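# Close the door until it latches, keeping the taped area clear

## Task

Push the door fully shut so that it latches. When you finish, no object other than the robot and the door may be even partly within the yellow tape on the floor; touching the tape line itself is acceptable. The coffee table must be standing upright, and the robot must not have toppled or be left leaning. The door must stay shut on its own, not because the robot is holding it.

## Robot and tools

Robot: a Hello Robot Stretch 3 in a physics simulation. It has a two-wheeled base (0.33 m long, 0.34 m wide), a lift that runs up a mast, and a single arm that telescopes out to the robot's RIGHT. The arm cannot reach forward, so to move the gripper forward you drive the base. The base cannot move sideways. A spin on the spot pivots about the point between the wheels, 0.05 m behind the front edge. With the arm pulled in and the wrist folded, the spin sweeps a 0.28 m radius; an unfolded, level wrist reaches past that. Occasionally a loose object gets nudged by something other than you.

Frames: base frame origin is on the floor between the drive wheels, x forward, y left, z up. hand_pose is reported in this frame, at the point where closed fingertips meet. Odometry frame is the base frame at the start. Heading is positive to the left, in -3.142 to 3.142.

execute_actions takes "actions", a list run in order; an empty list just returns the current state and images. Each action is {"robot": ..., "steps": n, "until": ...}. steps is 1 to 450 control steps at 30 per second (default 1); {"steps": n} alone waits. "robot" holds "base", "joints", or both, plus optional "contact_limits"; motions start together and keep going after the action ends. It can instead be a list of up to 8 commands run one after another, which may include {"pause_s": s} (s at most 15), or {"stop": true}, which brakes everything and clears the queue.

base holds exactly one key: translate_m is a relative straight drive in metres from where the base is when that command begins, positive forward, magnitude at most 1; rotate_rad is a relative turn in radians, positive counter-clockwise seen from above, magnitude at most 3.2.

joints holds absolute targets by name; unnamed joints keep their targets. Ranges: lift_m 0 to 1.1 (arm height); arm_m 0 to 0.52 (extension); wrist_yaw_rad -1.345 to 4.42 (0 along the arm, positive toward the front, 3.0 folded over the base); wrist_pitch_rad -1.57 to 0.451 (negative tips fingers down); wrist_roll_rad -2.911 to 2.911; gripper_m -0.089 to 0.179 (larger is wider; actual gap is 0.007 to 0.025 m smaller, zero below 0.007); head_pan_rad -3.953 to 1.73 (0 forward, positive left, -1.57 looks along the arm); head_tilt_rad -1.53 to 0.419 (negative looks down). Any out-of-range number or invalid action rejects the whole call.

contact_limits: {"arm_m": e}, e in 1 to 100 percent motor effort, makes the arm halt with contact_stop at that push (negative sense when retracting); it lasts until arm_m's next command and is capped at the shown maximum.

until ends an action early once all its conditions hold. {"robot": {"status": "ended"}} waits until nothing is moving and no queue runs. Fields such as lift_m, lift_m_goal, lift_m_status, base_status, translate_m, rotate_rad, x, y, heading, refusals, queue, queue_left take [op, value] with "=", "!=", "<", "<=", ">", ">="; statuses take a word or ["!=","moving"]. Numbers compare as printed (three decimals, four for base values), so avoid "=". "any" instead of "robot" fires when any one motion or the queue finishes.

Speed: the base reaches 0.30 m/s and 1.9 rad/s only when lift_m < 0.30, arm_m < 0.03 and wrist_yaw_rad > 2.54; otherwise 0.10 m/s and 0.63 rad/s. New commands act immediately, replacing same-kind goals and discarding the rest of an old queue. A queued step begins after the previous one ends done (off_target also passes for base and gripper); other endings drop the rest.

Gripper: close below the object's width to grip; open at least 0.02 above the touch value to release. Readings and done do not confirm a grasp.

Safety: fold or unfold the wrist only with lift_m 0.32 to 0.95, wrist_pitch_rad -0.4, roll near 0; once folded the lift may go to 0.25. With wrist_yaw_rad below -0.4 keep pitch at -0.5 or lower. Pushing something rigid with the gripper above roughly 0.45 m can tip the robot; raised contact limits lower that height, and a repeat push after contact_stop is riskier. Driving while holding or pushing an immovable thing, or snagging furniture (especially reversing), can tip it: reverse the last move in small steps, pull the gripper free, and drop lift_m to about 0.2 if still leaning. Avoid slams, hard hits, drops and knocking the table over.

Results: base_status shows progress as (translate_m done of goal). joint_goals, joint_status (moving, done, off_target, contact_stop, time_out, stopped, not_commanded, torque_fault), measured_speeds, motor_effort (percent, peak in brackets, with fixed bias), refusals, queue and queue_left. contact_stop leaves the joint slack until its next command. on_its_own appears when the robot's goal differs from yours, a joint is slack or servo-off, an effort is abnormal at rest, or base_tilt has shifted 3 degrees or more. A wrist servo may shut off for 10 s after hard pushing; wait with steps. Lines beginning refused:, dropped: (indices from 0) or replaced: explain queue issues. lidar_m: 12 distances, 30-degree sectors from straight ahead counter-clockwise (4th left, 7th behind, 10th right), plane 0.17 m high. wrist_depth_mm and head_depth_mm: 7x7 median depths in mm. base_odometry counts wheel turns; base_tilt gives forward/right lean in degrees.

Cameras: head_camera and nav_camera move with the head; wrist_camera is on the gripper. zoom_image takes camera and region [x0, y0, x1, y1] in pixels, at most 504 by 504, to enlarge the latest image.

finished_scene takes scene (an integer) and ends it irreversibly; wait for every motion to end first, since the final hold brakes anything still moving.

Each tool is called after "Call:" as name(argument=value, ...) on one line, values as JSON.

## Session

Call:
execute_actions(actions=[])

Scene clock: 0.00 s.
robot.base_odometry: x=+0.000 y=+0.000 heading=+0.000 (m, m, rad; robot's odometry frame)
robot.turned_by_wheels: +0.000 (rad since the last result)
robot.turned_by_imu: +0.000 (rad since the last result)
robot.base_tilt: forward=-1.0 right=+0.2 (deg)
robot.lidar_m: 0.75 0.79 0.75 0.77 1.02 1.45 2.65 1.61 1.33 1.08 0.76 0.73
robot.head_depth_mm: 658 661 661 662 665 666 668 / 698 694 700 700 705 704 708 / 740 742 741 747 748 752 748 / 784 788 789 793 796 798 801 / 842 848 849 850 854 853 858 / 904 906 914 914 918 920 926 / 895 913 929 935 952 965 964
robot.base_status: not_commanded
robot.joint_positions: lift_m=+0.440 arm_m=-0.001 wrist_yaw_rad=+3.125 wrist_pitch_rad=-0.644 wrist_roll_rad=-0.006 gripper_m=+0.037 head_pan_rad=-0.007 head_tilt_rad=-0.016
robot.joint_goals: lift_m=+0.440 arm_m=-0.001 wrist_yaw_rad=+3.125 wrist_pitch_rad=-0.644 wrist_roll_rad=-0.006 gripper_m=+0.037 head_pan_rad=-0.007 head_tilt_rad=-0.016
robot.joint_status: lift_m=not_commanded arm_m=not_commanded wrist_yaw_rad=not_commanded wrist_pitch_rad=not_commanded wrist_roll_rad=not_commanded gripper_m=not_commanded head_pan_rad=not_commanded head_tilt_rad=not_commanded
robot.measured_speeds: translate_m=+0.000 rotate_rad=+0.000 lift_m=+0.000 arm_m=+0.000 wrist_yaw_rad=+0.000 wrist_pitch_rad=+0.000 wrist_roll_rad=+0.000 head_pan_rad=+0.000 head_tilt_rad=+0.000
robot: refusals=0 queue=idle queue_left=0
robot.motor_effort: left_wheel=+0 right_wheel=+0 lift_m=+24 arm_m=+0 wrist_yaw_rad=+0 wrist_pitch_rad=+5 wrist_roll_rad=+0 gripper_m=+0 head_pan_rad=-1 head_tilt_rad=+1 (%)
robot.hand_pose: x=-0.0181 y=+0.0467 z=+0.4056 quat_wxyz=(+0.229, +0.670, +0.219, +0.671) (m; robot's base frame)
robot.wrist_depth_mm: - - - 914 770 694 622 / - - - 987 860 759 668 / 839 860 864 882 876 829 739 / 708 730 737 755 778 786 783 / 633 634 661 662 679 680 700 / 554 574 - - 590 606 604 / 501 - - - 527 534 539
pictures: head_camera (sideways: a quarter turn clockwise sets it upright), nav_camera (sideways: a quarter turn counterclockwise sets it upright), wrist_camera
Images, in order (width x height): head_camera 896x504, nav_camera 672x504, wrist_camera 644x364.

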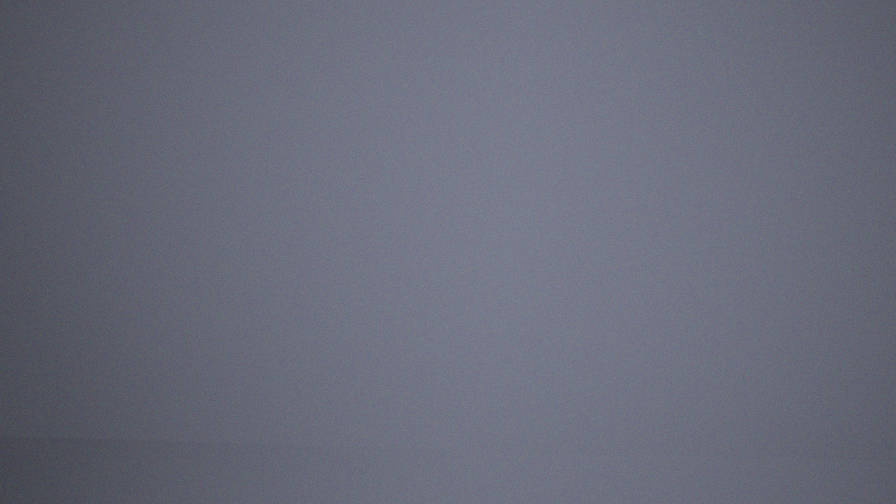

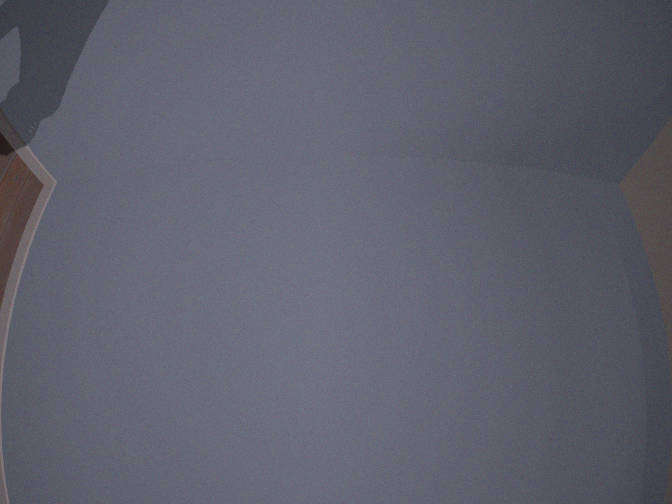

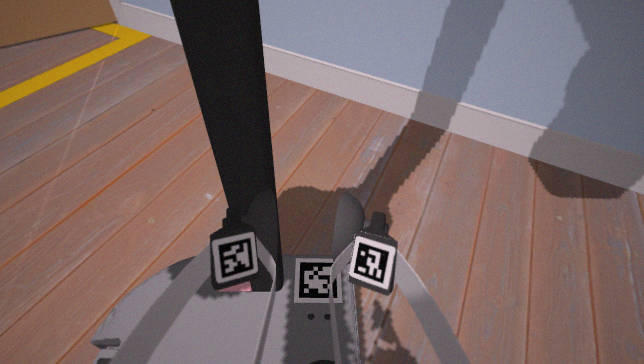

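Call:
execute_actions(actions=[{"robot":{"joints":{"lift_m":0.27,"wrist_pitch_rad":-0.4,"wrist_yaw_rad":3.05,"head_tilt_rad":-0.55}},"steps":100,"until":{"robot":{"lift_m":["<",0.295]}}},{"robot":{"base":{"rotate_rad":2.95}},"steps":300,"until":{"robot":{"status":"ended"}}}])

Scene clock: 5.83 s.
robot.base_odometry: x=+0.000 y=+0.000 heading=+2.950 (m, m, rad; robot's odometry frame)
robot.turned_by_wheels: +2.950 (rad since the last result)
robot.turned_by_imu: +2.952 (rad since the last result)
robot.base_tilt: forward=-0.9 right=+0.0 (deg)
robot.lidar_m: 1.57 1.61 1.77 1.34 0.84 0.73 0.73 0.85 0.75 0.76 0.88 1.44
robot.head_depth_mm: 1277 1376 1503 1645 1758 1491 1260 / 2562 2743 1649 1825 1875 1504 1252 / 2674 2931 3277 2474 1856 1508 1254 / 2781 3080 3318 2479 1877 1498 1245 / 2867 3199 3430 2487 1858 1497 1254 / 2919 3154 3333 2439 1852 1491 1247 / 2547 2673 2851 2471 1853 1491 1239
robot.base_status: done (rotate_rad +2.9498 of +2.9500)
robot.joint_positions: lift_m=+0.270 arm_m=-0.001 wrist_yaw_rad=+3.051 wrist_pitch_rad=-0.421 wrist_roll_rad=-0.006 gripper_m=+0.037 head_pan_rad=-0.007 head_tilt_rad=-0.544
robot.joint_goals: lift_m=+0.270 arm_m=-0.001 wrist_yaw_rad=+3.050 wrist_pitch_rad=-0.400 wrist_roll_rad=-0.006 gripper_m=+0.037 head_pan_rad=-0.007 head_tilt_rad=-0.550
robot.joint_status: lift_m=done arm_m=not_commanded wrist_yaw_rad=done wrist_pitch_rad=done wrist_roll_rad=not_commanded gripper_m=not_commanded head_pan_rad=not_commanded head_tilt_rad=done
robot.measured_speeds: translate_m=+0.000 rotate_rad=+0.000 lift_m=+0.000 arm_m=+0.000 wrist_yaw_rad=+0.000 wrist_pitch_rad=+0.000 wrist_roll_rad=+0.000 head_pan_rad=+0.000 head_tilt_rad=+0.000
robot: refusals=0 queue=done queue_left=0
robot.motor_effort: left_wheel=-5(14) right_wheel=+4(14) lift_m=+16(25) arm_m=+0(0) wrist_yaw_rad=-1(2) wrist_pitch_rad=+8(8) wrist_roll_rad=+0(0) gripper_m=+0(1) head_pan_rad=-1(0) head_tilt_rad=-3(23) (%)
robot.hand_pose: x=-0.0011 y=+0.0794 z=+0.2824 quat_wxyz=(+0.179, +0.695, +0.117, +0.686) (m; robot's base frame)
robot.wrist_depth_mm: 734 - - - - - - / 745 931 - - - - - / 750 859 908 926 969 982 - / 661 669 721 700 715 746 771 / 542 549 - 570 583 598 611 / 468 - - - 485 499 506 / - - - - 418 429 430
pictures: head_camera (sideways: a quarter turn clockwise sets it upright), nav_camera (sideways: a quarter turn counterclockwise sets it upright), wrist_camera
Images, in order (width x height): head_camera 896x504, nav_camera 672x504, wrist_camera 644x364.

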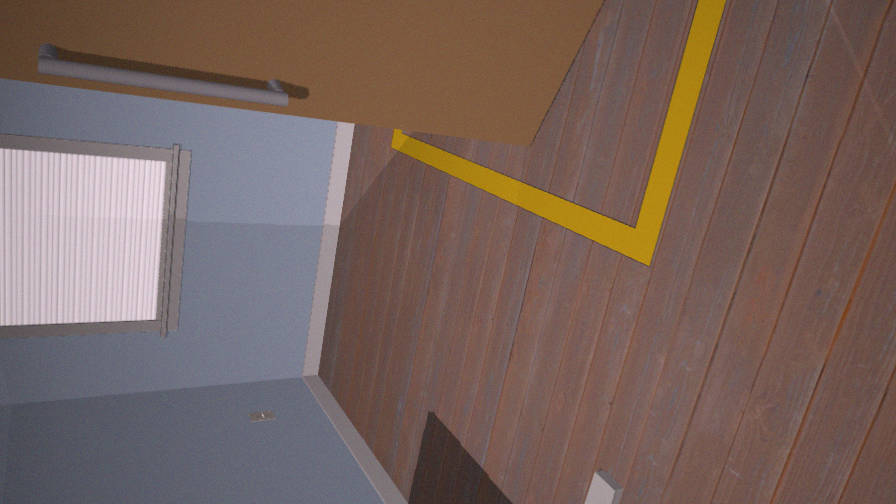

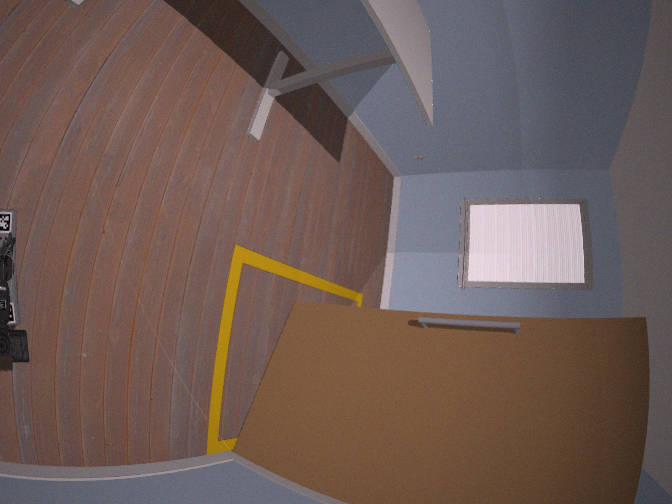

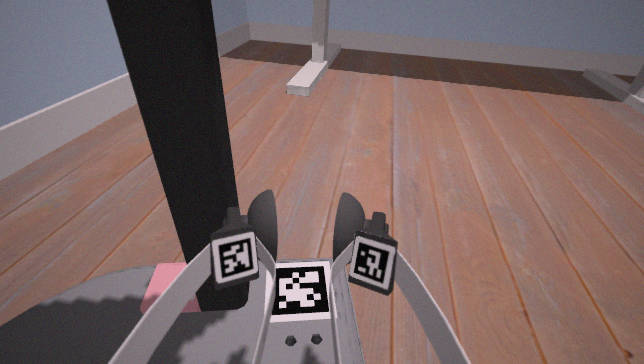

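Call:
execute_actions(actions=[{"robot":{"base":{"translate_m":1.0},"joints":{"head_pan_rad":-1.6,"head_tilt_rad":-0.8}},"steps":300,"until":{"robot":{"translate_m":[">",0.85]}}},{"robot":{"base":{"translate_m":1.0}},"steps":300,"until":{"robot":{"status":"ended"}}}])

Scene clock: 15.03 s.
robot.base_odometry: x=-1.821 y=+0.354 heading=+2.950 (m, m, rad; robot's odometry frame)
robot.turned_by_wheels: +0.000 (rad since the last result)
robot.turned_by_imu: +0.009 (rad since the last result)
robot.base_tilt: forward=-0.8 right=+0.0 (deg)
robot.lidar_m: 1.27 1.45 1.26 1.26 1.48 2.16 2.45 1.45 0.35 1.03 1.13 1.27
robot.head_depth_mm: 3035 2972 2227 1809 1497 1273 1119 / 3115 2974 2242 1791 1516 1298 1098 / 3235 2940 2232 1810 1502 1298 1135 / 3130 2694 2083 1617 1502 1298 1153 / 1200 1381 1590 1531 1512 1296 1134 / 1251 1440 1732 1720 1517 1301 1134 / 1295 1520 1826 1788 1498 1300 1131
robot.base_status: done (translate_m +1.0000 of +1.0000)
robot.joint_positions: lift_m=+0.270 arm_m=-0.001 wrist_yaw_rad=+3.051 wrist_pitch_rad=-0.420 wrist_roll_rad=-0.006 gripper_m=+0.037 head_pan_rad=-1.593 head_tilt_rad=-0.790
robot.joint_goals: lift_m=+0.270 arm_m=-0.001 wrist_yaw_rad=+3.050 wrist_pitch_rad=-0.400 wrist_roll_rad=-0.006 gripper_m=+0.037 head_pan_rad=-1.600 head_tilt_rad=-0.800
robot.joint_status: lift_m=done arm_m=not_commanded wrist_yaw_rad=done wrist_pitch_rad=done wrist_roll_rad=not_commanded gripper_m=not_commanded head_pan_rad=done head_tilt_rad=done
robot.measured_speeds: translate_m=+0.000 rotate_rad=+0.000 lift_m=+0.000 arm_m=+0.000 wrist_yaw_rad=+0.000 wrist_pitch_rad=+0.000 wrist_roll_rad=+0.000 head_pan_rad=+0.000 head_tilt_rad=+0.000
robot: refusals=0 queue=done queue_left=0
robot.motor_effort: left_wheel=-6(12) right_wheel=+5(10) lift_m=+16(16) arm_m=+0(0) wrist_yaw_rad=-1(1) wrist_pitch_rad=+8(8) wrist_roll_rad=+0(0) gripper_m=-1(0) head_pan_rad=-3(32) head_tilt_rad=-3(16) (%)
robot.hand_pose: x=-0.0010 y=+0.0794 z=+0.2825 quat_wxyz=(+0.179, +0.695, +0.117, +0.686) (m; robot's base frame)
robot.wrist_depth_mm: - - - - - - - / - 947 - - - - - / 800 852 891 914 951 - - / 673 670 707 712 727 731 778 / 541 551 - 566 579 593 609 / 467 - - - 484 496 510 / - - - - 421 424 430
pictures: head_camera (sideways: a quarter turn clockwise sets it upright), nav_camera (sideways: a quarter turn counterclockwise sets it upright), wrist_camera
Images, in order (width x height): head_camera 896x504, nav_camera 672x504, wrist_camera 644x364.

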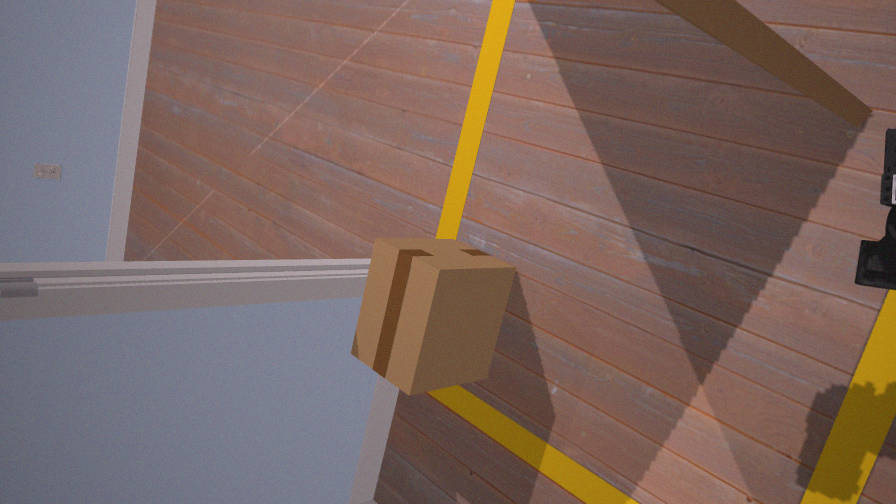

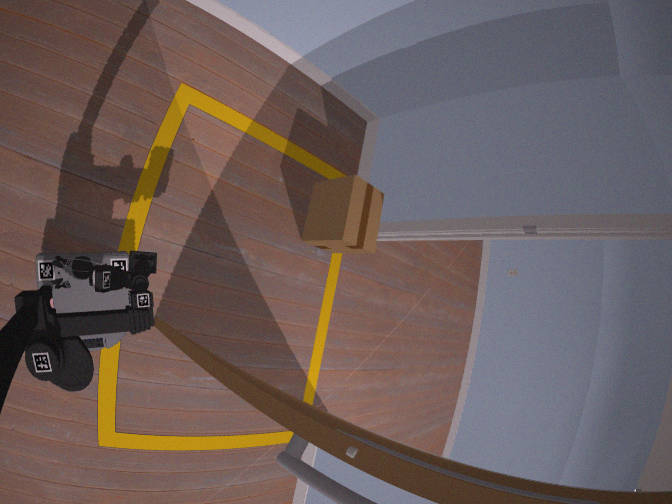

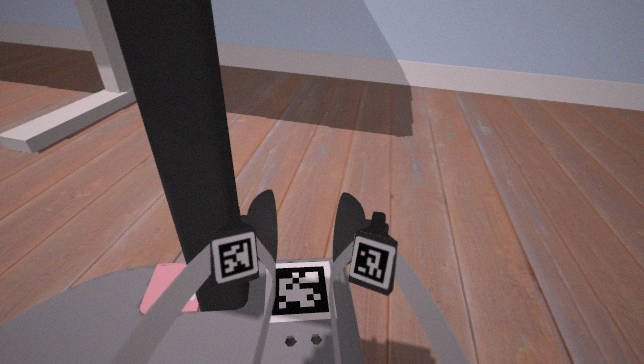

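Call:
execute_actions(actions=[{"robot":[{"base":{"translate_m":0.25},"joints":{"head_pan_rad":-0.1,"head_tilt_rad":-1.1}},{"base":{"rotate_rad":-2.01}},{"base":{"translate_m":1.0}}],"steps":450,"until":{"robot":{"queue_left":["=",0],"translate_m":[">=",0.4]}}}])

Scene clock: 38.43 s.
robot.base_odometry: x=-1.828 y=+0.727 heading=+0.940 (m, m, rad; robot's odometry frame)
robot.turned_by_wheels: -2.010 (rad since the last result)
robot.turned_by_imu: -2.006 (rad since the last result)
robot.base_tilt: forward=-0.9 right=+1.5 (deg)
robot.lidar_m: 3.19 0.66 0.78 1.09 1.10 1.36 1.59 1.60 1.44 0.29 0.31 0.52
robot.head_depth_mm: 2053 1780 1366 1177 1026 953 1102 / 2075 1797 1588 1427 1301 1196 - / 2098 1795 1613 1445 1298 1198 - / 2069 1809 1594 1450 1307 1193 - / 2100 1811 1613 1444 1305 1200 - / 2104 1827 1616 1390 1311 1205 1120 / 2141 1824 1256 1187 1318 1199 1113
robot.base_status: moving (translate_m +0.4040 of +1.0000)
robot.joint_positions: lift_m=+0.270 arm_m=-0.001 wrist_yaw_rad=+3.051 wrist_pitch_rad=-0.420 wrist_roll_rad=-0.006 gripper_m=+0.037 head_pan_rad=-0.107 head_tilt_rad=-1.088
robot.joint_goals: lift_m=+0.270 arm_m=-0.001 wrist_yaw_rad=+3.050 wrist_pitch_rad=-0.400 wrist_roll_rad=-0.006 gripper_m=+0.037 head_pan_rad=-0.100 head_tilt_rad=-1.100
robot.joint_status: lift_m=done arm_m=not_commanded wrist_yaw_rad=done wrist_pitch_rad=done wrist_roll_rad=not_commanded gripper_m=not_commanded head_pan_rad=done head_tilt_rad=done
robot.measured_speeds: translate_m=+0.294 rotate_rad=+0.000 lift_m=+0.000 arm_m=+0.000 wrist_yaw_rad=+0.000 wrist_pitch_rad=+0.000 wrist_roll_rad=+0.000 head_pan_rad=+0.000 head_tilt_rad=+0.000
robot: refusals=0 queue=running queue_left=0
robot.motor_effort: left_wheel=+6(18) right_wheel=-3(11) lift_m=+16(16) arm_m=-1(1) wrist_yaw_rad=-1(1) wrist_pitch_rad=+8(8) wrist_roll_rad=+0(0) gripper_m=+0(1) head_pan_rad=+2(33) head_tilt_rad=-4(20) (%)
robot.hand_pose: x=-0.0010 y=+0.0794 z=+0.2826 quat_wxyz=(+0.179, +0.695, +0.117, +0.686) (m; robot's base frame)
robot.wrist_depth_mm: 926 - - - - - 832 / 999 - - - - - 593 / 839 865 907 951 956 937 599 / 667 672 712 703 742 737 609 / 533 541 - 566 589 601 582 / 472 - - - 488 493 515 / - - - - 421 424 435
pictures: head_camera (sideways: a quarter turn clockwise sets it upright), nav_camera (sideways: a quarter turn counterclockwise sets it upright), wrist_camera
Images, in order (width x height): head_camera 896x504, nav_camera 672x504, wrist_camera 644x364.

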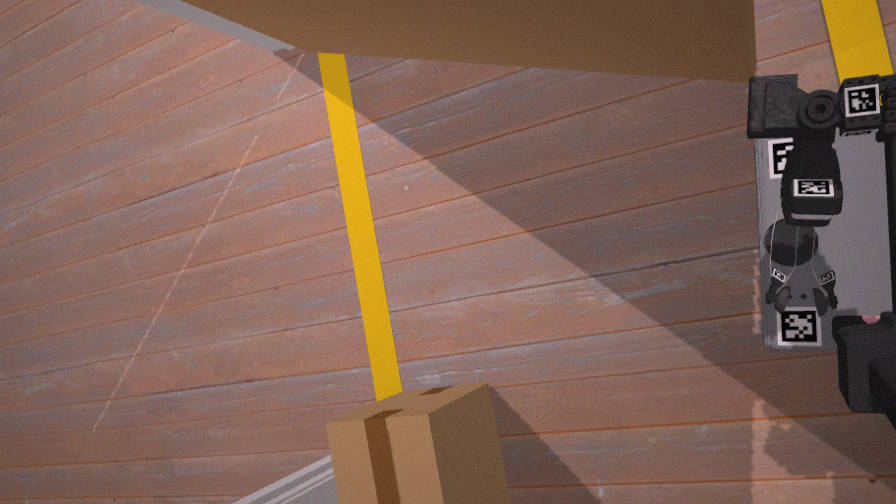

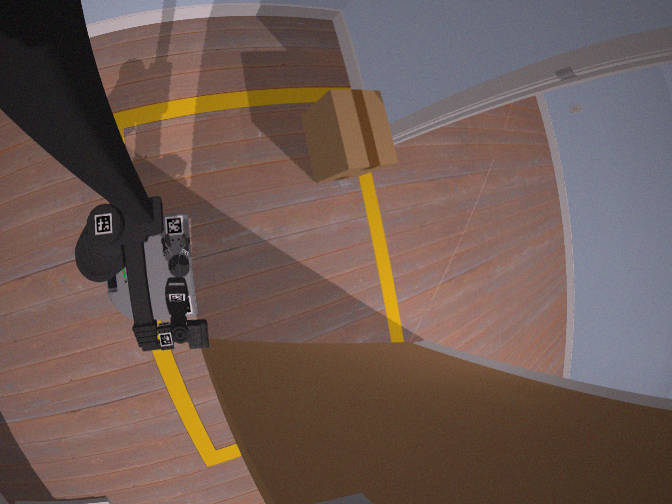

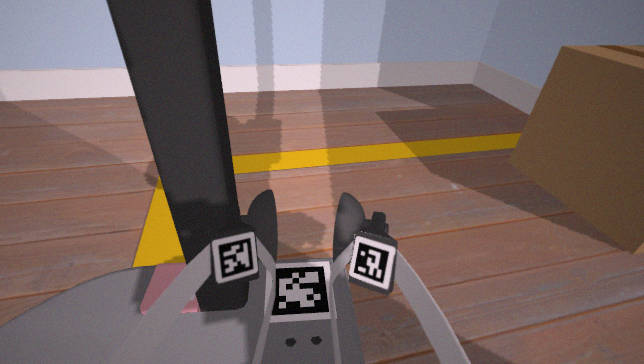

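Call:
execute_actions(actions=[])

Scene clock: 41.40 s.
robot.base_odometry: x=-1.477 y=+1.209 heading=+0.940 (m, m, rad; robot's odometry frame)
robot.turned_by_wheels: +0.000 (rad since the last result)
robot.turned_by_imu: +0.003 (rad since the last result)
robot.base_tilt: forward=-0.7 right=+0.2 (deg)
robot.lidar_m: 2.60 1.97 0.30 0.28 1.18 1.47 2.18 0.48 0.41 0.41 0.47 0.79
robot.head_depth_mm: 2051 1791 1598 1428 1301 1186 1097 / 2072 1799 1601 1427 1299 1199 - / 2079 1804 1616 1446 1300 1205 - / 2092 1824 1580 1430 1305 1194 - / 2080 1825 1616 1441 1312 1198 - / 2110 1825 1611 1455 1313 1190 1097 / 2095 1823 1610 1445 1300 950 1083
robot.base_status: moving (translate_m +1.0000 of +1.0000)
robot.joint_positions: lift_m=+0.270 arm_m=-0.001 wrist_yaw_rad=+3.051 wrist_pitch_rad=-0.420 wrist_roll_rad=-0.006 gripper_m=+0.037 head_pan_rad=-0.107 head_tilt_rad=-1.088
robot.joint_goals: lift_m=+0.270 arm_m=-0.001 wrist_yaw_rad=+3.050 wrist_pitch_rad=-0.400 wrist_roll_rad=-0.006 gripper_m=+0.037 head_pan_rad=-0.100 head_tilt_rad=-1.100
robot.joint_status: lift_m=done arm_m=not_commanded wrist_yaw_rad=done wrist_pitch_rad=done wrist_roll_rad=not_commanded gripper_m=not_commanded head_pan_rad=done head_tilt_rad=done
robot.measured_speeds: translate_m=+0.000 rotate_rad=+0.000 lift_m=+0.000 arm_m=+0.000 wrist_yaw_rad=+0.000 wrist_pitch_rad=+0.000 wrist_roll_rad=+0.000 head_pan_rad=+0.000 head_tilt_rad=+0.000
robot: refusals=0 queue=running queue_left=0
robot.motor_effort: left_wheel=+4(8) right_wheel=-4(8) lift_m=+16(16) arm_m=-1(1) wrist_yaw_rad=-2(1) wrist_pitch_rad=+8(8) wrist_roll_rad=+0(0) gripper_m=+0(1) head_pan_rad=+2(3) head_tilt_rad=-4(5) (%)
robot.hand_pose: x=-0.0010 y=+0.0794 z=+0.2826 quat_wxyz=(+0.179, +0.695, +0.117, +0.686) (m; robot's base frame)
robot.wrist_depth_mm: 987 - - - 632 486 - / - - - 402 418 526 - / 860 859 924 368 395 617 - / 660 661 723 414 452 711 771 / 540 539 - 474 532 597 611 / 469 - - - 487 497 504 / - - - - 419 426 435
pictures: head_camera (sideways: a quarter turn clockwise sets it upright), nav_camera (sideways: a quarter turn counterclockwise sets it upright), wrist_camera
Images, in order (width x height): head_camera 896x504, nav_camera 672x504, wrist_camera 644x364.

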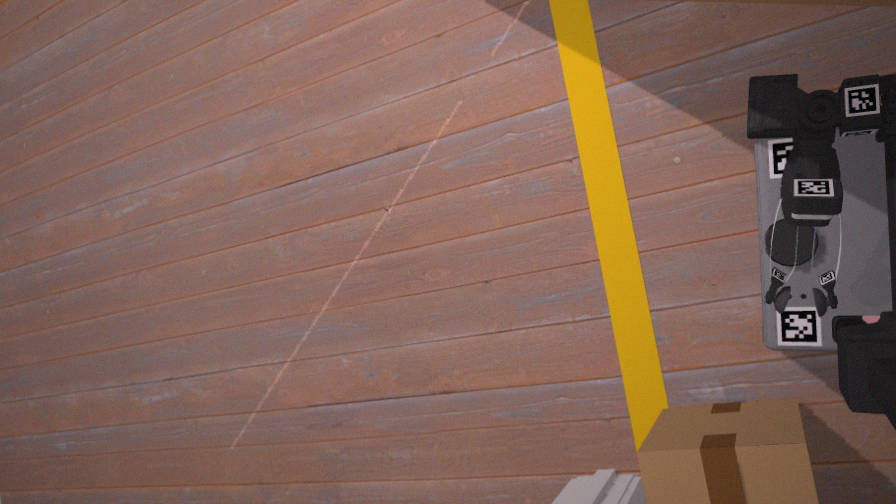

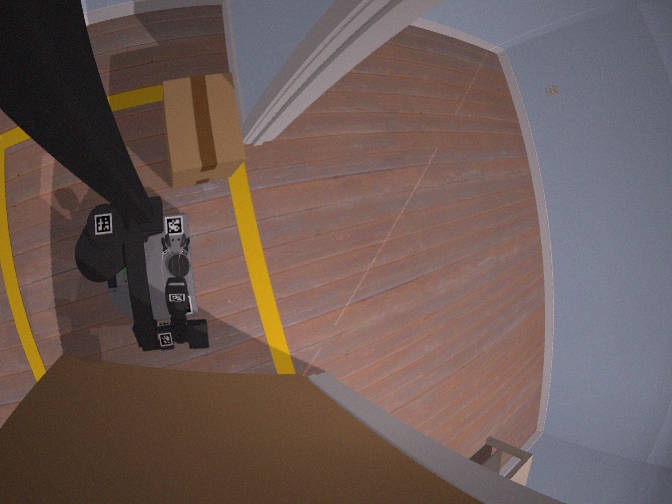

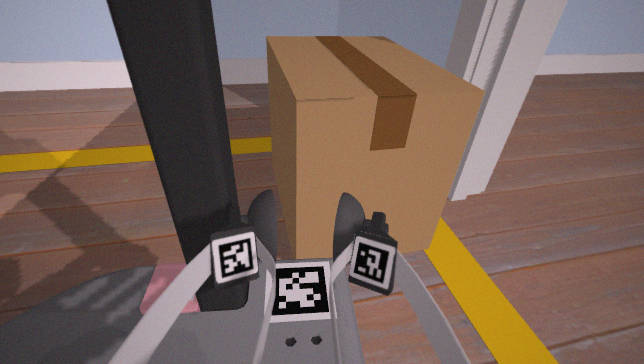

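Call:
zoom_image(camera="head_camera", region=[630, 120, 730, 200])

Region (630, 120, 730, 200) of head_camera's 896x504 image, scaled by 5.040, with more detail than that image has; it fills the top 403 rows of this view, and the rest is white.

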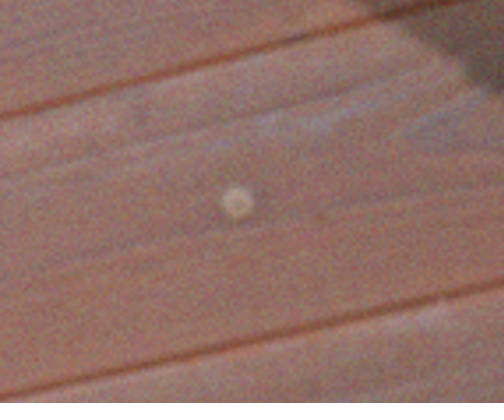

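Call:
execute_actions(actions=[{"robot": [{"base": {"translate_m": 0.065}}, {"base": {"rotate_rad": 1.69}}], "steps": 300, "until": {"robot": {"status": "ended"}}}])

Scene clock: 47.20 s.
robot.base_odometry: x=-1.438 y=+1.261 heading=+2.630 (m, m, rad; robot's odometry frame)
robot.turned_by_wheels: +1.690 (rad since the last result)
robot.turned_by_imu: +1.691 (rad since the last result)
robot.base_tilt: forward=-0.9 right=+0.2 (deg)
robot.lidar_m: 0.28 1.22 1.63 2.24 0.47 0.42 0.43 0.52 2.64 2.54 1.73 0.30
robot.head_depth_mm: 696 726 745 875 1281 1200 1093 / 976 1034 1095 1143 1278 1207 - / 1176 1411 1575 1118 1051 1207 - / 1171 1426 1618 1135 1061 1197 - / 1154 1425 1600 1459 1304 1197 - / 1150 1396 1585 1439 1311 1206 1119 / 1136 1389 1594 1450 1319 1203 1109
robot.base_status: done (rotate_rad +1.6898 of +1.6900)
robot.joint_positions: lift_m=+0.270 arm_m=-0.001 wrist_yaw_rad=+3.051 wrist_pitch_rad=-0.420 wrist_roll_rad=-0.006 gripper_m=+0.037 head_pan_rad=-0.107 head_tilt_rad=-1.088
robot.joint_goals: lift_m=+0.270 arm_m=-0.001 wrist_yaw_rad=+3.050 wrist_pitch_rad=-0.400 wrist_roll_rad=-0.006 gripper_m=+0.037 head_pan_rad=-0.100 head_tilt_rad=-1.100
robot.joint_status: lift_m=done arm_m=not_commanded wrist_yaw_rad=done wrist_pitch_rad=done wrist_roll_rad=not_commanded gripper_m=not_commanded head_pan_rad=done head_tilt_rad=done
robot.measured_speeds: translate_m=+0.000 rotate_rad=+0.000 lift_m=+0.000 arm_m=+0.000 wrist_yaw_rad=+0.000 wrist_pitch_rad=+0.000 wrist_roll_rad=+0.000 head_pan_rad=+0.000 head_tilt_rad=+0.000
robot: refusals=0 queue=done queue_left=0
robot.motor_effort: left_wheel=-4(14) right_wheel=+4(14) lift_m=+16(16) arm_m=-1(1) wrist_yaw_rad=-1(1) wrist_pitch_rad=+8(8) wrist_roll_rad=+0(0) gripper_m=+0(1) head_pan_rad=+2(2) head_tilt_rad=-4(5) (%)
robot.hand_pose: x=-0.0009 y=+0.0794 z=+0.2826 quat_wxyz=(+0.179, +0.695, +0.117, +0.686) (m; robot's base frame)
robot.wrist_depth_mm: 394 - - - - - - / 405 492 - - - - - / 418 525 902 927 955 999 - / 436 568 706 702 725 745 761 / 445 531 - 564 589 595 604 / 443 - - - 488 489 504 / - - - - 416 430 437
pictures: head_camera (sideways: a quarter turn clockwise sets it upright), nav_camera (sideways: a quarter turn counterclockwise sets it upright), wrist_camera
Images, in order (width x height): head_camera 896x504, nav_camera 672x504, wrist_camera 644x364.

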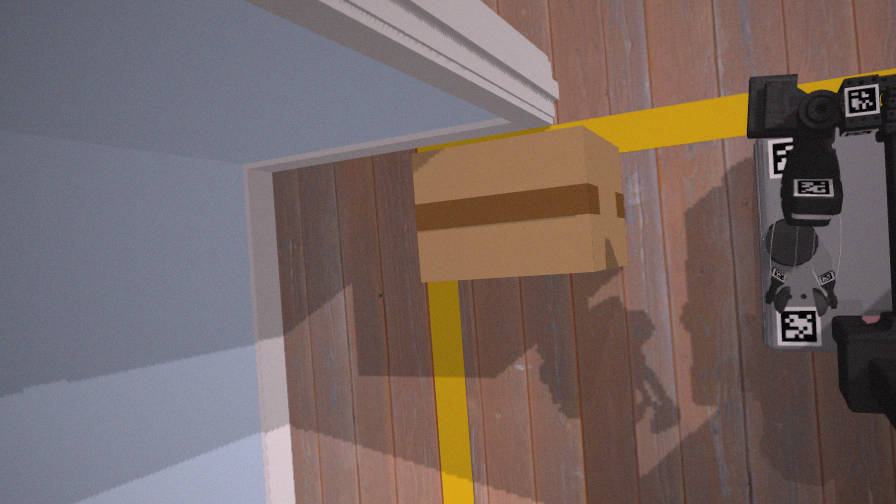

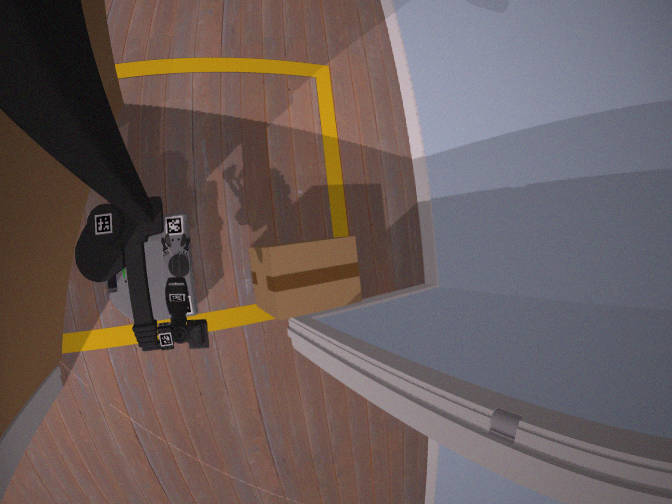

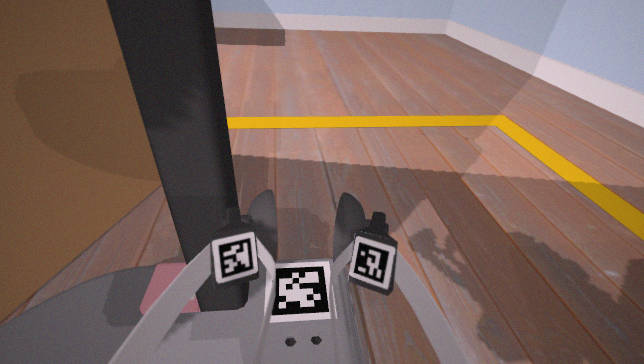

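Call:
execute_actions(actions=[{"robot": [{"base": {"rotate_rad": 0.045}}, {"base": {"translate_m": 0.215}}, {"base": {"translate_m": 0.52}}], "steps": 400, "until": {"robot": {"status": "ended"}}}])

Scene clock: 60.70 s.
robot.base_odometry: x=-2.095 y=+1.592 heading=+2.674 (m, m, rad; robot's odometry frame)
robot.turned_by_wheels: +0.045 (rad since the last result)
robot.turned_by_imu: +0.049 (rad since the last result)
robot.base_tilt: forward=-0.9 right=+0.1 (deg)
robot.lidar_m: - 0.49 0.65 1.88 2.33 1.10 1.12 0.40 0.31 0.20 0.15 -
robot.head_depth_mm: 418 513 665 841 892 908 928 / 417 513 662 938 1144 959 - / 415 511 658 932 1018 941 - / 414 508 654 921 1199 969 - / 414 506 655 917 1282 1198 - / 412 506 649 914 1279 1202 1119 / 411 502 647 909 1291 1203 1099
robot.base_status: done (translate_m +0.5199 of +0.5200)
robot.joint_positions: lift_m=+0.270 arm_m=-0.001 wrist_yaw_rad=+3.051 wrist_pitch_rad=-0.420 wrist_roll_rad=-0.006 gripper_m=+0.037 head_pan_rad=-0.106 head_tilt_rad=-1.088
robot.joint_goals: lift_m=+0.270 arm_m=-0.001 wrist_yaw_rad=+3.050 wrist_pitch_rad=-0.400 wrist_roll_rad=-0.006 gripper_m=+0.037 head_pan_rad=-0.100 head_tilt_rad=-1.100
robot.joint_status: lift_m=done arm_m=not_commanded wrist_yaw_rad=done wrist_pitch_rad=done wrist_roll_rad=not_commanded gripper_m=not_commanded head_pan_rad=done head_tilt_rad=done
robot.measured_speeds: translate_m=+0.000 rotate_rad=+0.000 lift_m=+0.000 arm_m=+0.000 wrist_yaw_rad=+0.000 wrist_pitch_rad=+0.000 wrist_roll_rad=+0.000 head_pan_rad=+0.000 head_tilt_rad=+0.000
robot: refusals=0 queue=done queue_left=0
robot.motor_effort: left_wheel=-2(15) right_wheel=+17(64) lift_m=+16(16) arm_m=-1(1) wrist_yaw_rad=+0(1) wrist_pitch_rad=+8(8) wrist_roll_rad=+0(0) gripper_m=+1(0) head_pan_rad=+2(2) head_tilt_rad=-5(5) (%)
robot.hand_pose: x=-0.0009 y=+0.0794 z=+0.2826 quat_wxyz=(+0.179, +0.695, +0.117, +0.686) (m; robot's base frame)
robot.wrist_depth_mm: - - - - - 682 482 / - - - - - 701 480 / 834 863 909 928 930 698 480 / 658 673 700 711 720 675 488 / 541 544 - 576 587 588 469 / 470 - - - 482 495 469 / - - - - 422 131 132
pictures: head_camera (sideways: a quarter turn clockwise sets it upright), nav_camera (sideways: a quarter turn counterclockwise sets it upright), wrist_camera
Images, in order (width x height): head_camera 896x504, nav_camera 672x504, wrist_camera 644x364.

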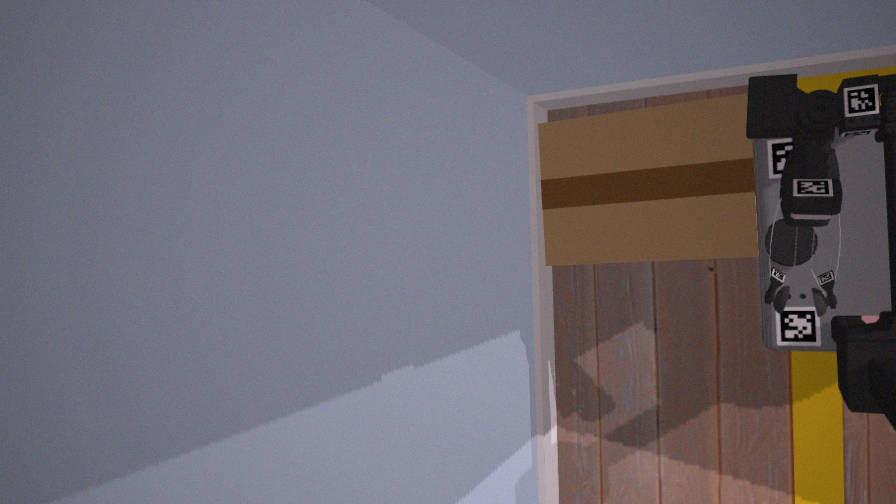

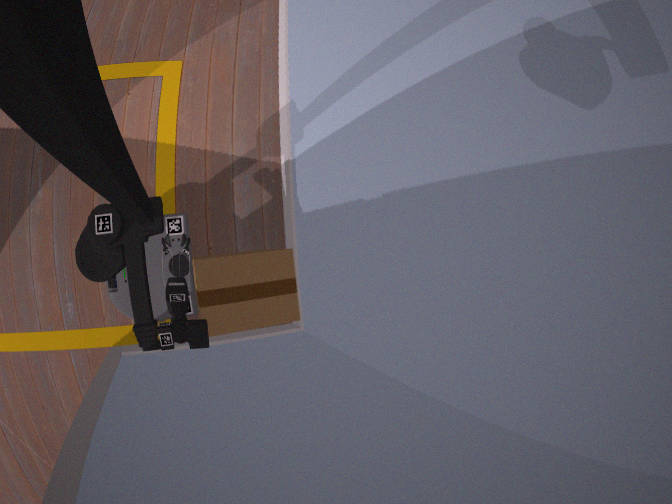

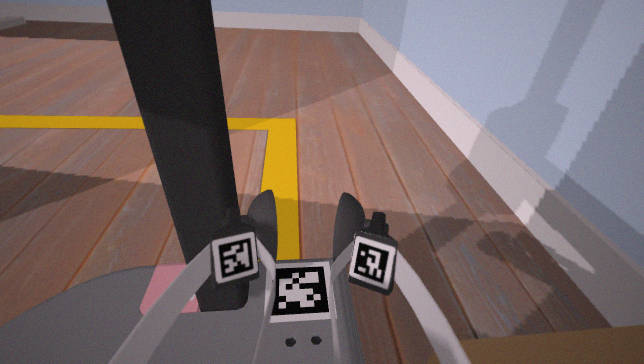

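Call:
execute_actions(actions=[{"robot": [{"base": {"translate_m": -0.17}, "joints": {"head_pan_rad": -1.9, "head_tilt_rad": -0.9}}, {"base": {"rotate_rad": -1.07}}, {"base": {"translate_m": -1.0}}], "steps": 400, "until": {"robot": {"queue_left": ["=", 0], "translate_m": ["<", -0.4]}}}, {"robot": [{"base": {"translate_m": -0.86}}, {"base": {"rotate_rad": 1.68}}], "steps": 400, "until": {"robot": {"status": "ended"}}}])

Scene clock: 92.00 s.
robot.base_odometry: x=-1.900 y=+0.253 heading=-2.998 (m, m, rad; robot's odometry frame)
robot.turned_by_wheels: +0.610 (rad since the last result)
robot.turned_by_imu: +0.607 (rad since the last result)
robot.base_tilt: forward=-0.8 right=+0.0 (deg)
robot.lidar_m: 1.33 1.15 1.14 1.01 1.01 2.53 1.81 0.47 1.46 1.37 1.27 1.24
robot.head_depth_mm: 3079 2373 1928 1627 1400 1220 1102 / 3059 2336 1943 1618 1406 1230 1152 / 2885 2371 1924 1639 1412 1240 - / 1338 1596 1829 1632 1410 1241 - / 1403 1685 1891 1634 1414 1241 1091 / 1472 1731 1772 1635 1424 1252 1110 / 1535 1766 1766 1643 1419 1253 1119
robot.base_status: done (rotate_rad +1.6798 of +1.6800)
robot.joint_positions: lift_m=+0.270 arm_m=-0.001 wrist_yaw_rad=+3.051 wrist_pitch_rad=-0.420 wrist_roll_rad=-0.006 gripper_m=+0.037 head_pan_rad=-1.893 head_tilt_rad=-0.902
robot.joint_goals: lift_m=+0.270 arm_m=-0.001 wrist_yaw_rad=+3.050 wrist_pitch_rad=-0.400 wrist_roll_rad=-0.006 gripper_m=+0.037 head_pan_rad=-1.900 head_tilt_rad=-0.900
robot.joint_status: lift_m=done arm_m=not_commanded wrist_yaw_rad=done wrist_pitch_rad=done wrist_roll_rad=not_commanded gripper_m=not_commanded head_pan_rad=done head_tilt_rad=done
robot.measured_speeds: translate_m=+0.000 rotate_rad=+0.000 lift_m=+0.000 arm_m=+0.000 wrist_yaw_rad=+0.000 wrist_pitch_rad=+0.000 wrist_roll_rad=+0.000 head_pan_rad=+0.000 head_tilt_rad=+0.000
robot: refusals=0 queue=done queue_left=0
robot.motor_effort: left_wheel=-4(15) right_wheel=+4(16) lift_m=+16(16) arm_m=-1(1) wrist_yaw_rad=-1(1) wrist_pitch_rad=+8(8) wrist_roll_rad=+0(0) gripper_m=+1(0) head_pan_rad=-2(32) head_tilt_rad=+0(12) (%)
robot.hand_pose: x=-0.0009 y=+0.0794 z=+0.2826 quat_wxyz=(+0.179, +0.695, +0.117, +0.686) (m; robot's base frame)
robot.wrist_depth_mm: - - - - - 982 873 / - - - - - - 916 / 833 829 902 924 949 972 954 / 652 667 707 719 728 741 764 / 541 545 - 569 590 587 616 / 467 - - - 482 494 505 / - - - - 419 425 435
pictures: head_camera (sideways: a quarter turn clockwise sets it upright), nav_camera (sideways: a quarter turn counterclockwise sets it upright), wrist_camera
Images, in order (width x height): head_camera 896x504, nav_camera 672x504, wrist_camera 644x364.

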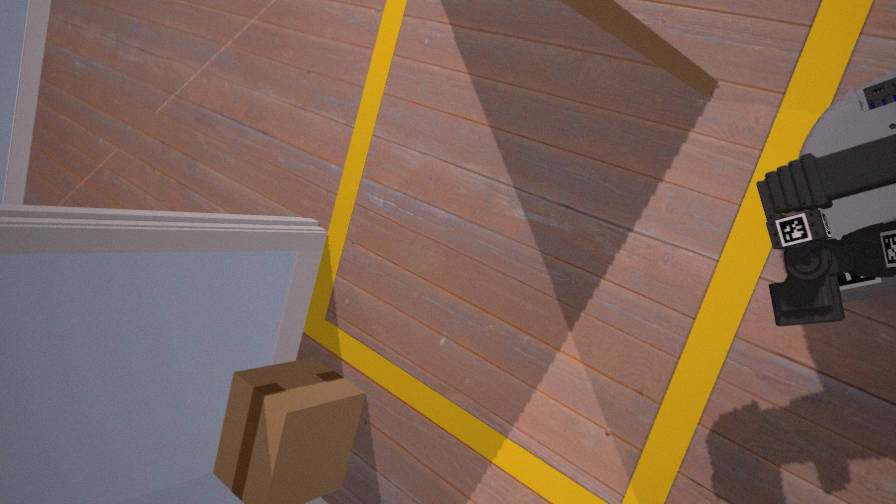

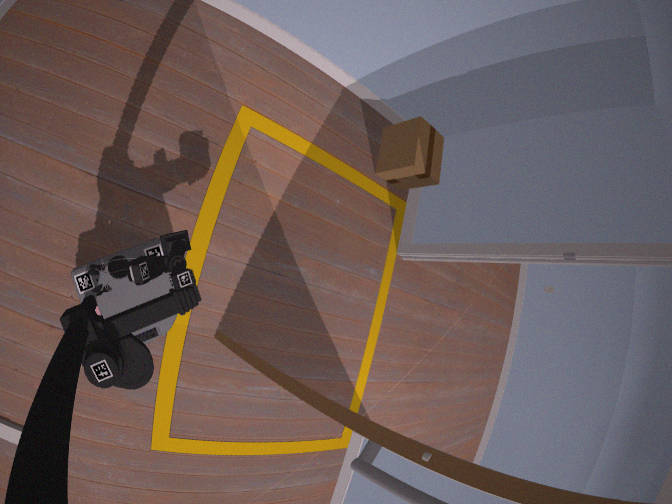

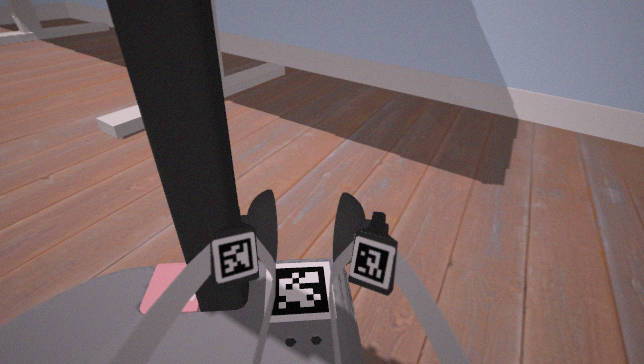

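Call:
execute_actions(actions=[{"robot": [{"base": {"rotate_rad": -0.13}}, {"base": {"translate_m": -1.0}}, {"base": {"rotate_rad": -0.795}, "joints": {"head_pan_rad": -0.1, "head_tilt_rad": -0.8}}], "steps": 400, "until": {"robot": {"status": "ended"}}}])

Scene clock: 103.50 s.
robot.base_odometry: x=-0.900 y=+0.266 heading=+2.360 (m, m, rad; robot's odometry frame)
robot.turned_by_wheels: -0.925 (rad since the last result)
robot.turned_by_imu: -0.927 (rad since the last result)
robot.base_tilt: forward=-0.9 right=+0.1 (deg)
robot.lidar_m: 0.65 0.69 1.91 1.11 1.61 1.62 1.65 1.65 1.10 0.92 0.86 0.67
robot.head_depth_mm: 534 616 723 882 1121 1284 1132 / 538 620 728 887 1134 1276 1126 / 538 621 732 891 1144 1292 1127 / 540 624 735 899 1144 1283 1134 / 542 627 739 905 1156 1293 1139 / 544 629 726 909 1272 1287 1126 / 535 592 728 1732 1489 1286 1140
robot.base_status: done (rotate_rad -0.7948 of -0.7950)
robot.joint_positions: lift_m=+0.270 arm_m=-0.001 wrist_yaw_rad=+3.051 wrist_pitch_rad=-0.420 wrist_roll_rad=-0.006 gripper_m=+0.037 head_pan_rad=-0.107 head_tilt_rad=-0.803
robot.joint_goals: lift_m=+0.270 arm_m=-0.001 wrist_yaw_rad=+3.050 wrist_pitch_rad=-0.400 wrist_roll_rad=-0.006 gripper_m=+0.037 head_pan_rad=-0.100 head_tilt_rad=-0.800
robot.joint_status: lift_m=done arm_m=not_commanded wrist_yaw_rad=done wrist_pitch_rad=done wrist_roll_rad=not_commanded gripper_m=not_commanded head_pan_rad=done head_tilt_rad=done
robot.measured_speeds: translate_m=+0.000 rotate_rad=+0.000 lift_m=+0.000 arm_m=+0.000 wrist_yaw_rad=+0.000 wrist_pitch_rad=+0.000 wrist_roll_rad=+0.000 head_pan_rad=+0.000 head_tilt_rad=+0.000
robot: refusals=0 queue=done queue_left=0
robot.motor_effort: left_wheel=+4(14) right_wheel=-4(12) lift_m=+16(16) arm_m=-1(1) wrist_yaw_rad=-1(1) wrist_pitch_rad=+8(8) wrist_roll_rad=+0(0) gripper_m=+0(0) head_pan_rad=+2(32) head_tilt_rad=+1(10) (%)
robot.hand_pose: x=-0.0009 y=+0.0794 z=+0.2826 quat_wxyz=(+0.179, +0.695, +0.117, +0.686) (m; robot's base frame)
robot.wrist_depth_mm: - - - - - - - / - - - - - - - / 833 869 897 932 954 995 - / 662 659 720 705 720 746 768 / 541 549 - 564 591 594 615 / 474 - - - 485 499 510 / - - - - 417 428 435
pictures: head_camera (sideways: a quarter turn clockwise sets it upright), nav_camera (sideways: a quarter turn counterclockwise sets it upright), wrist_camera
Images, in order (width x height): head_camera 896x504, nav_camera 672x504, wrist_camera 644x364.

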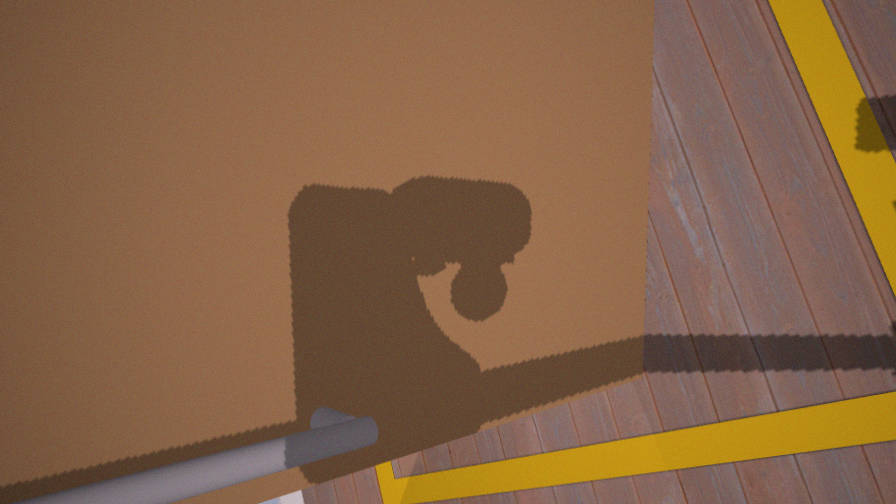

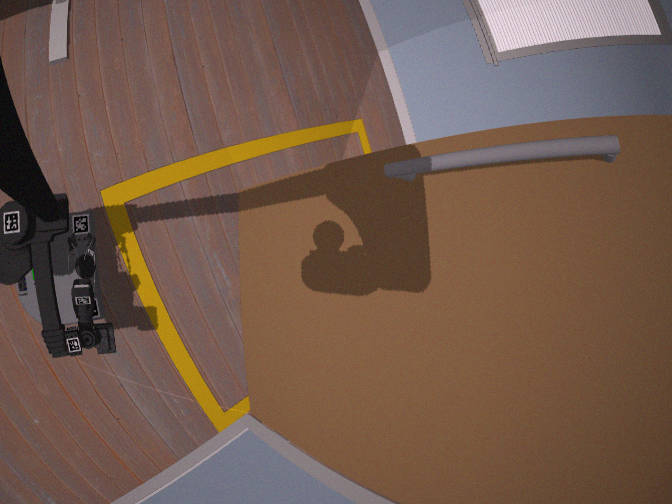

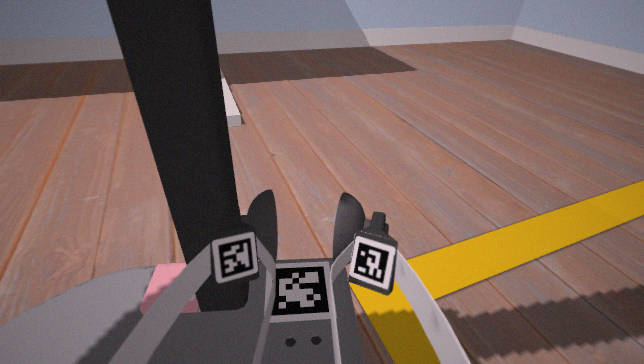

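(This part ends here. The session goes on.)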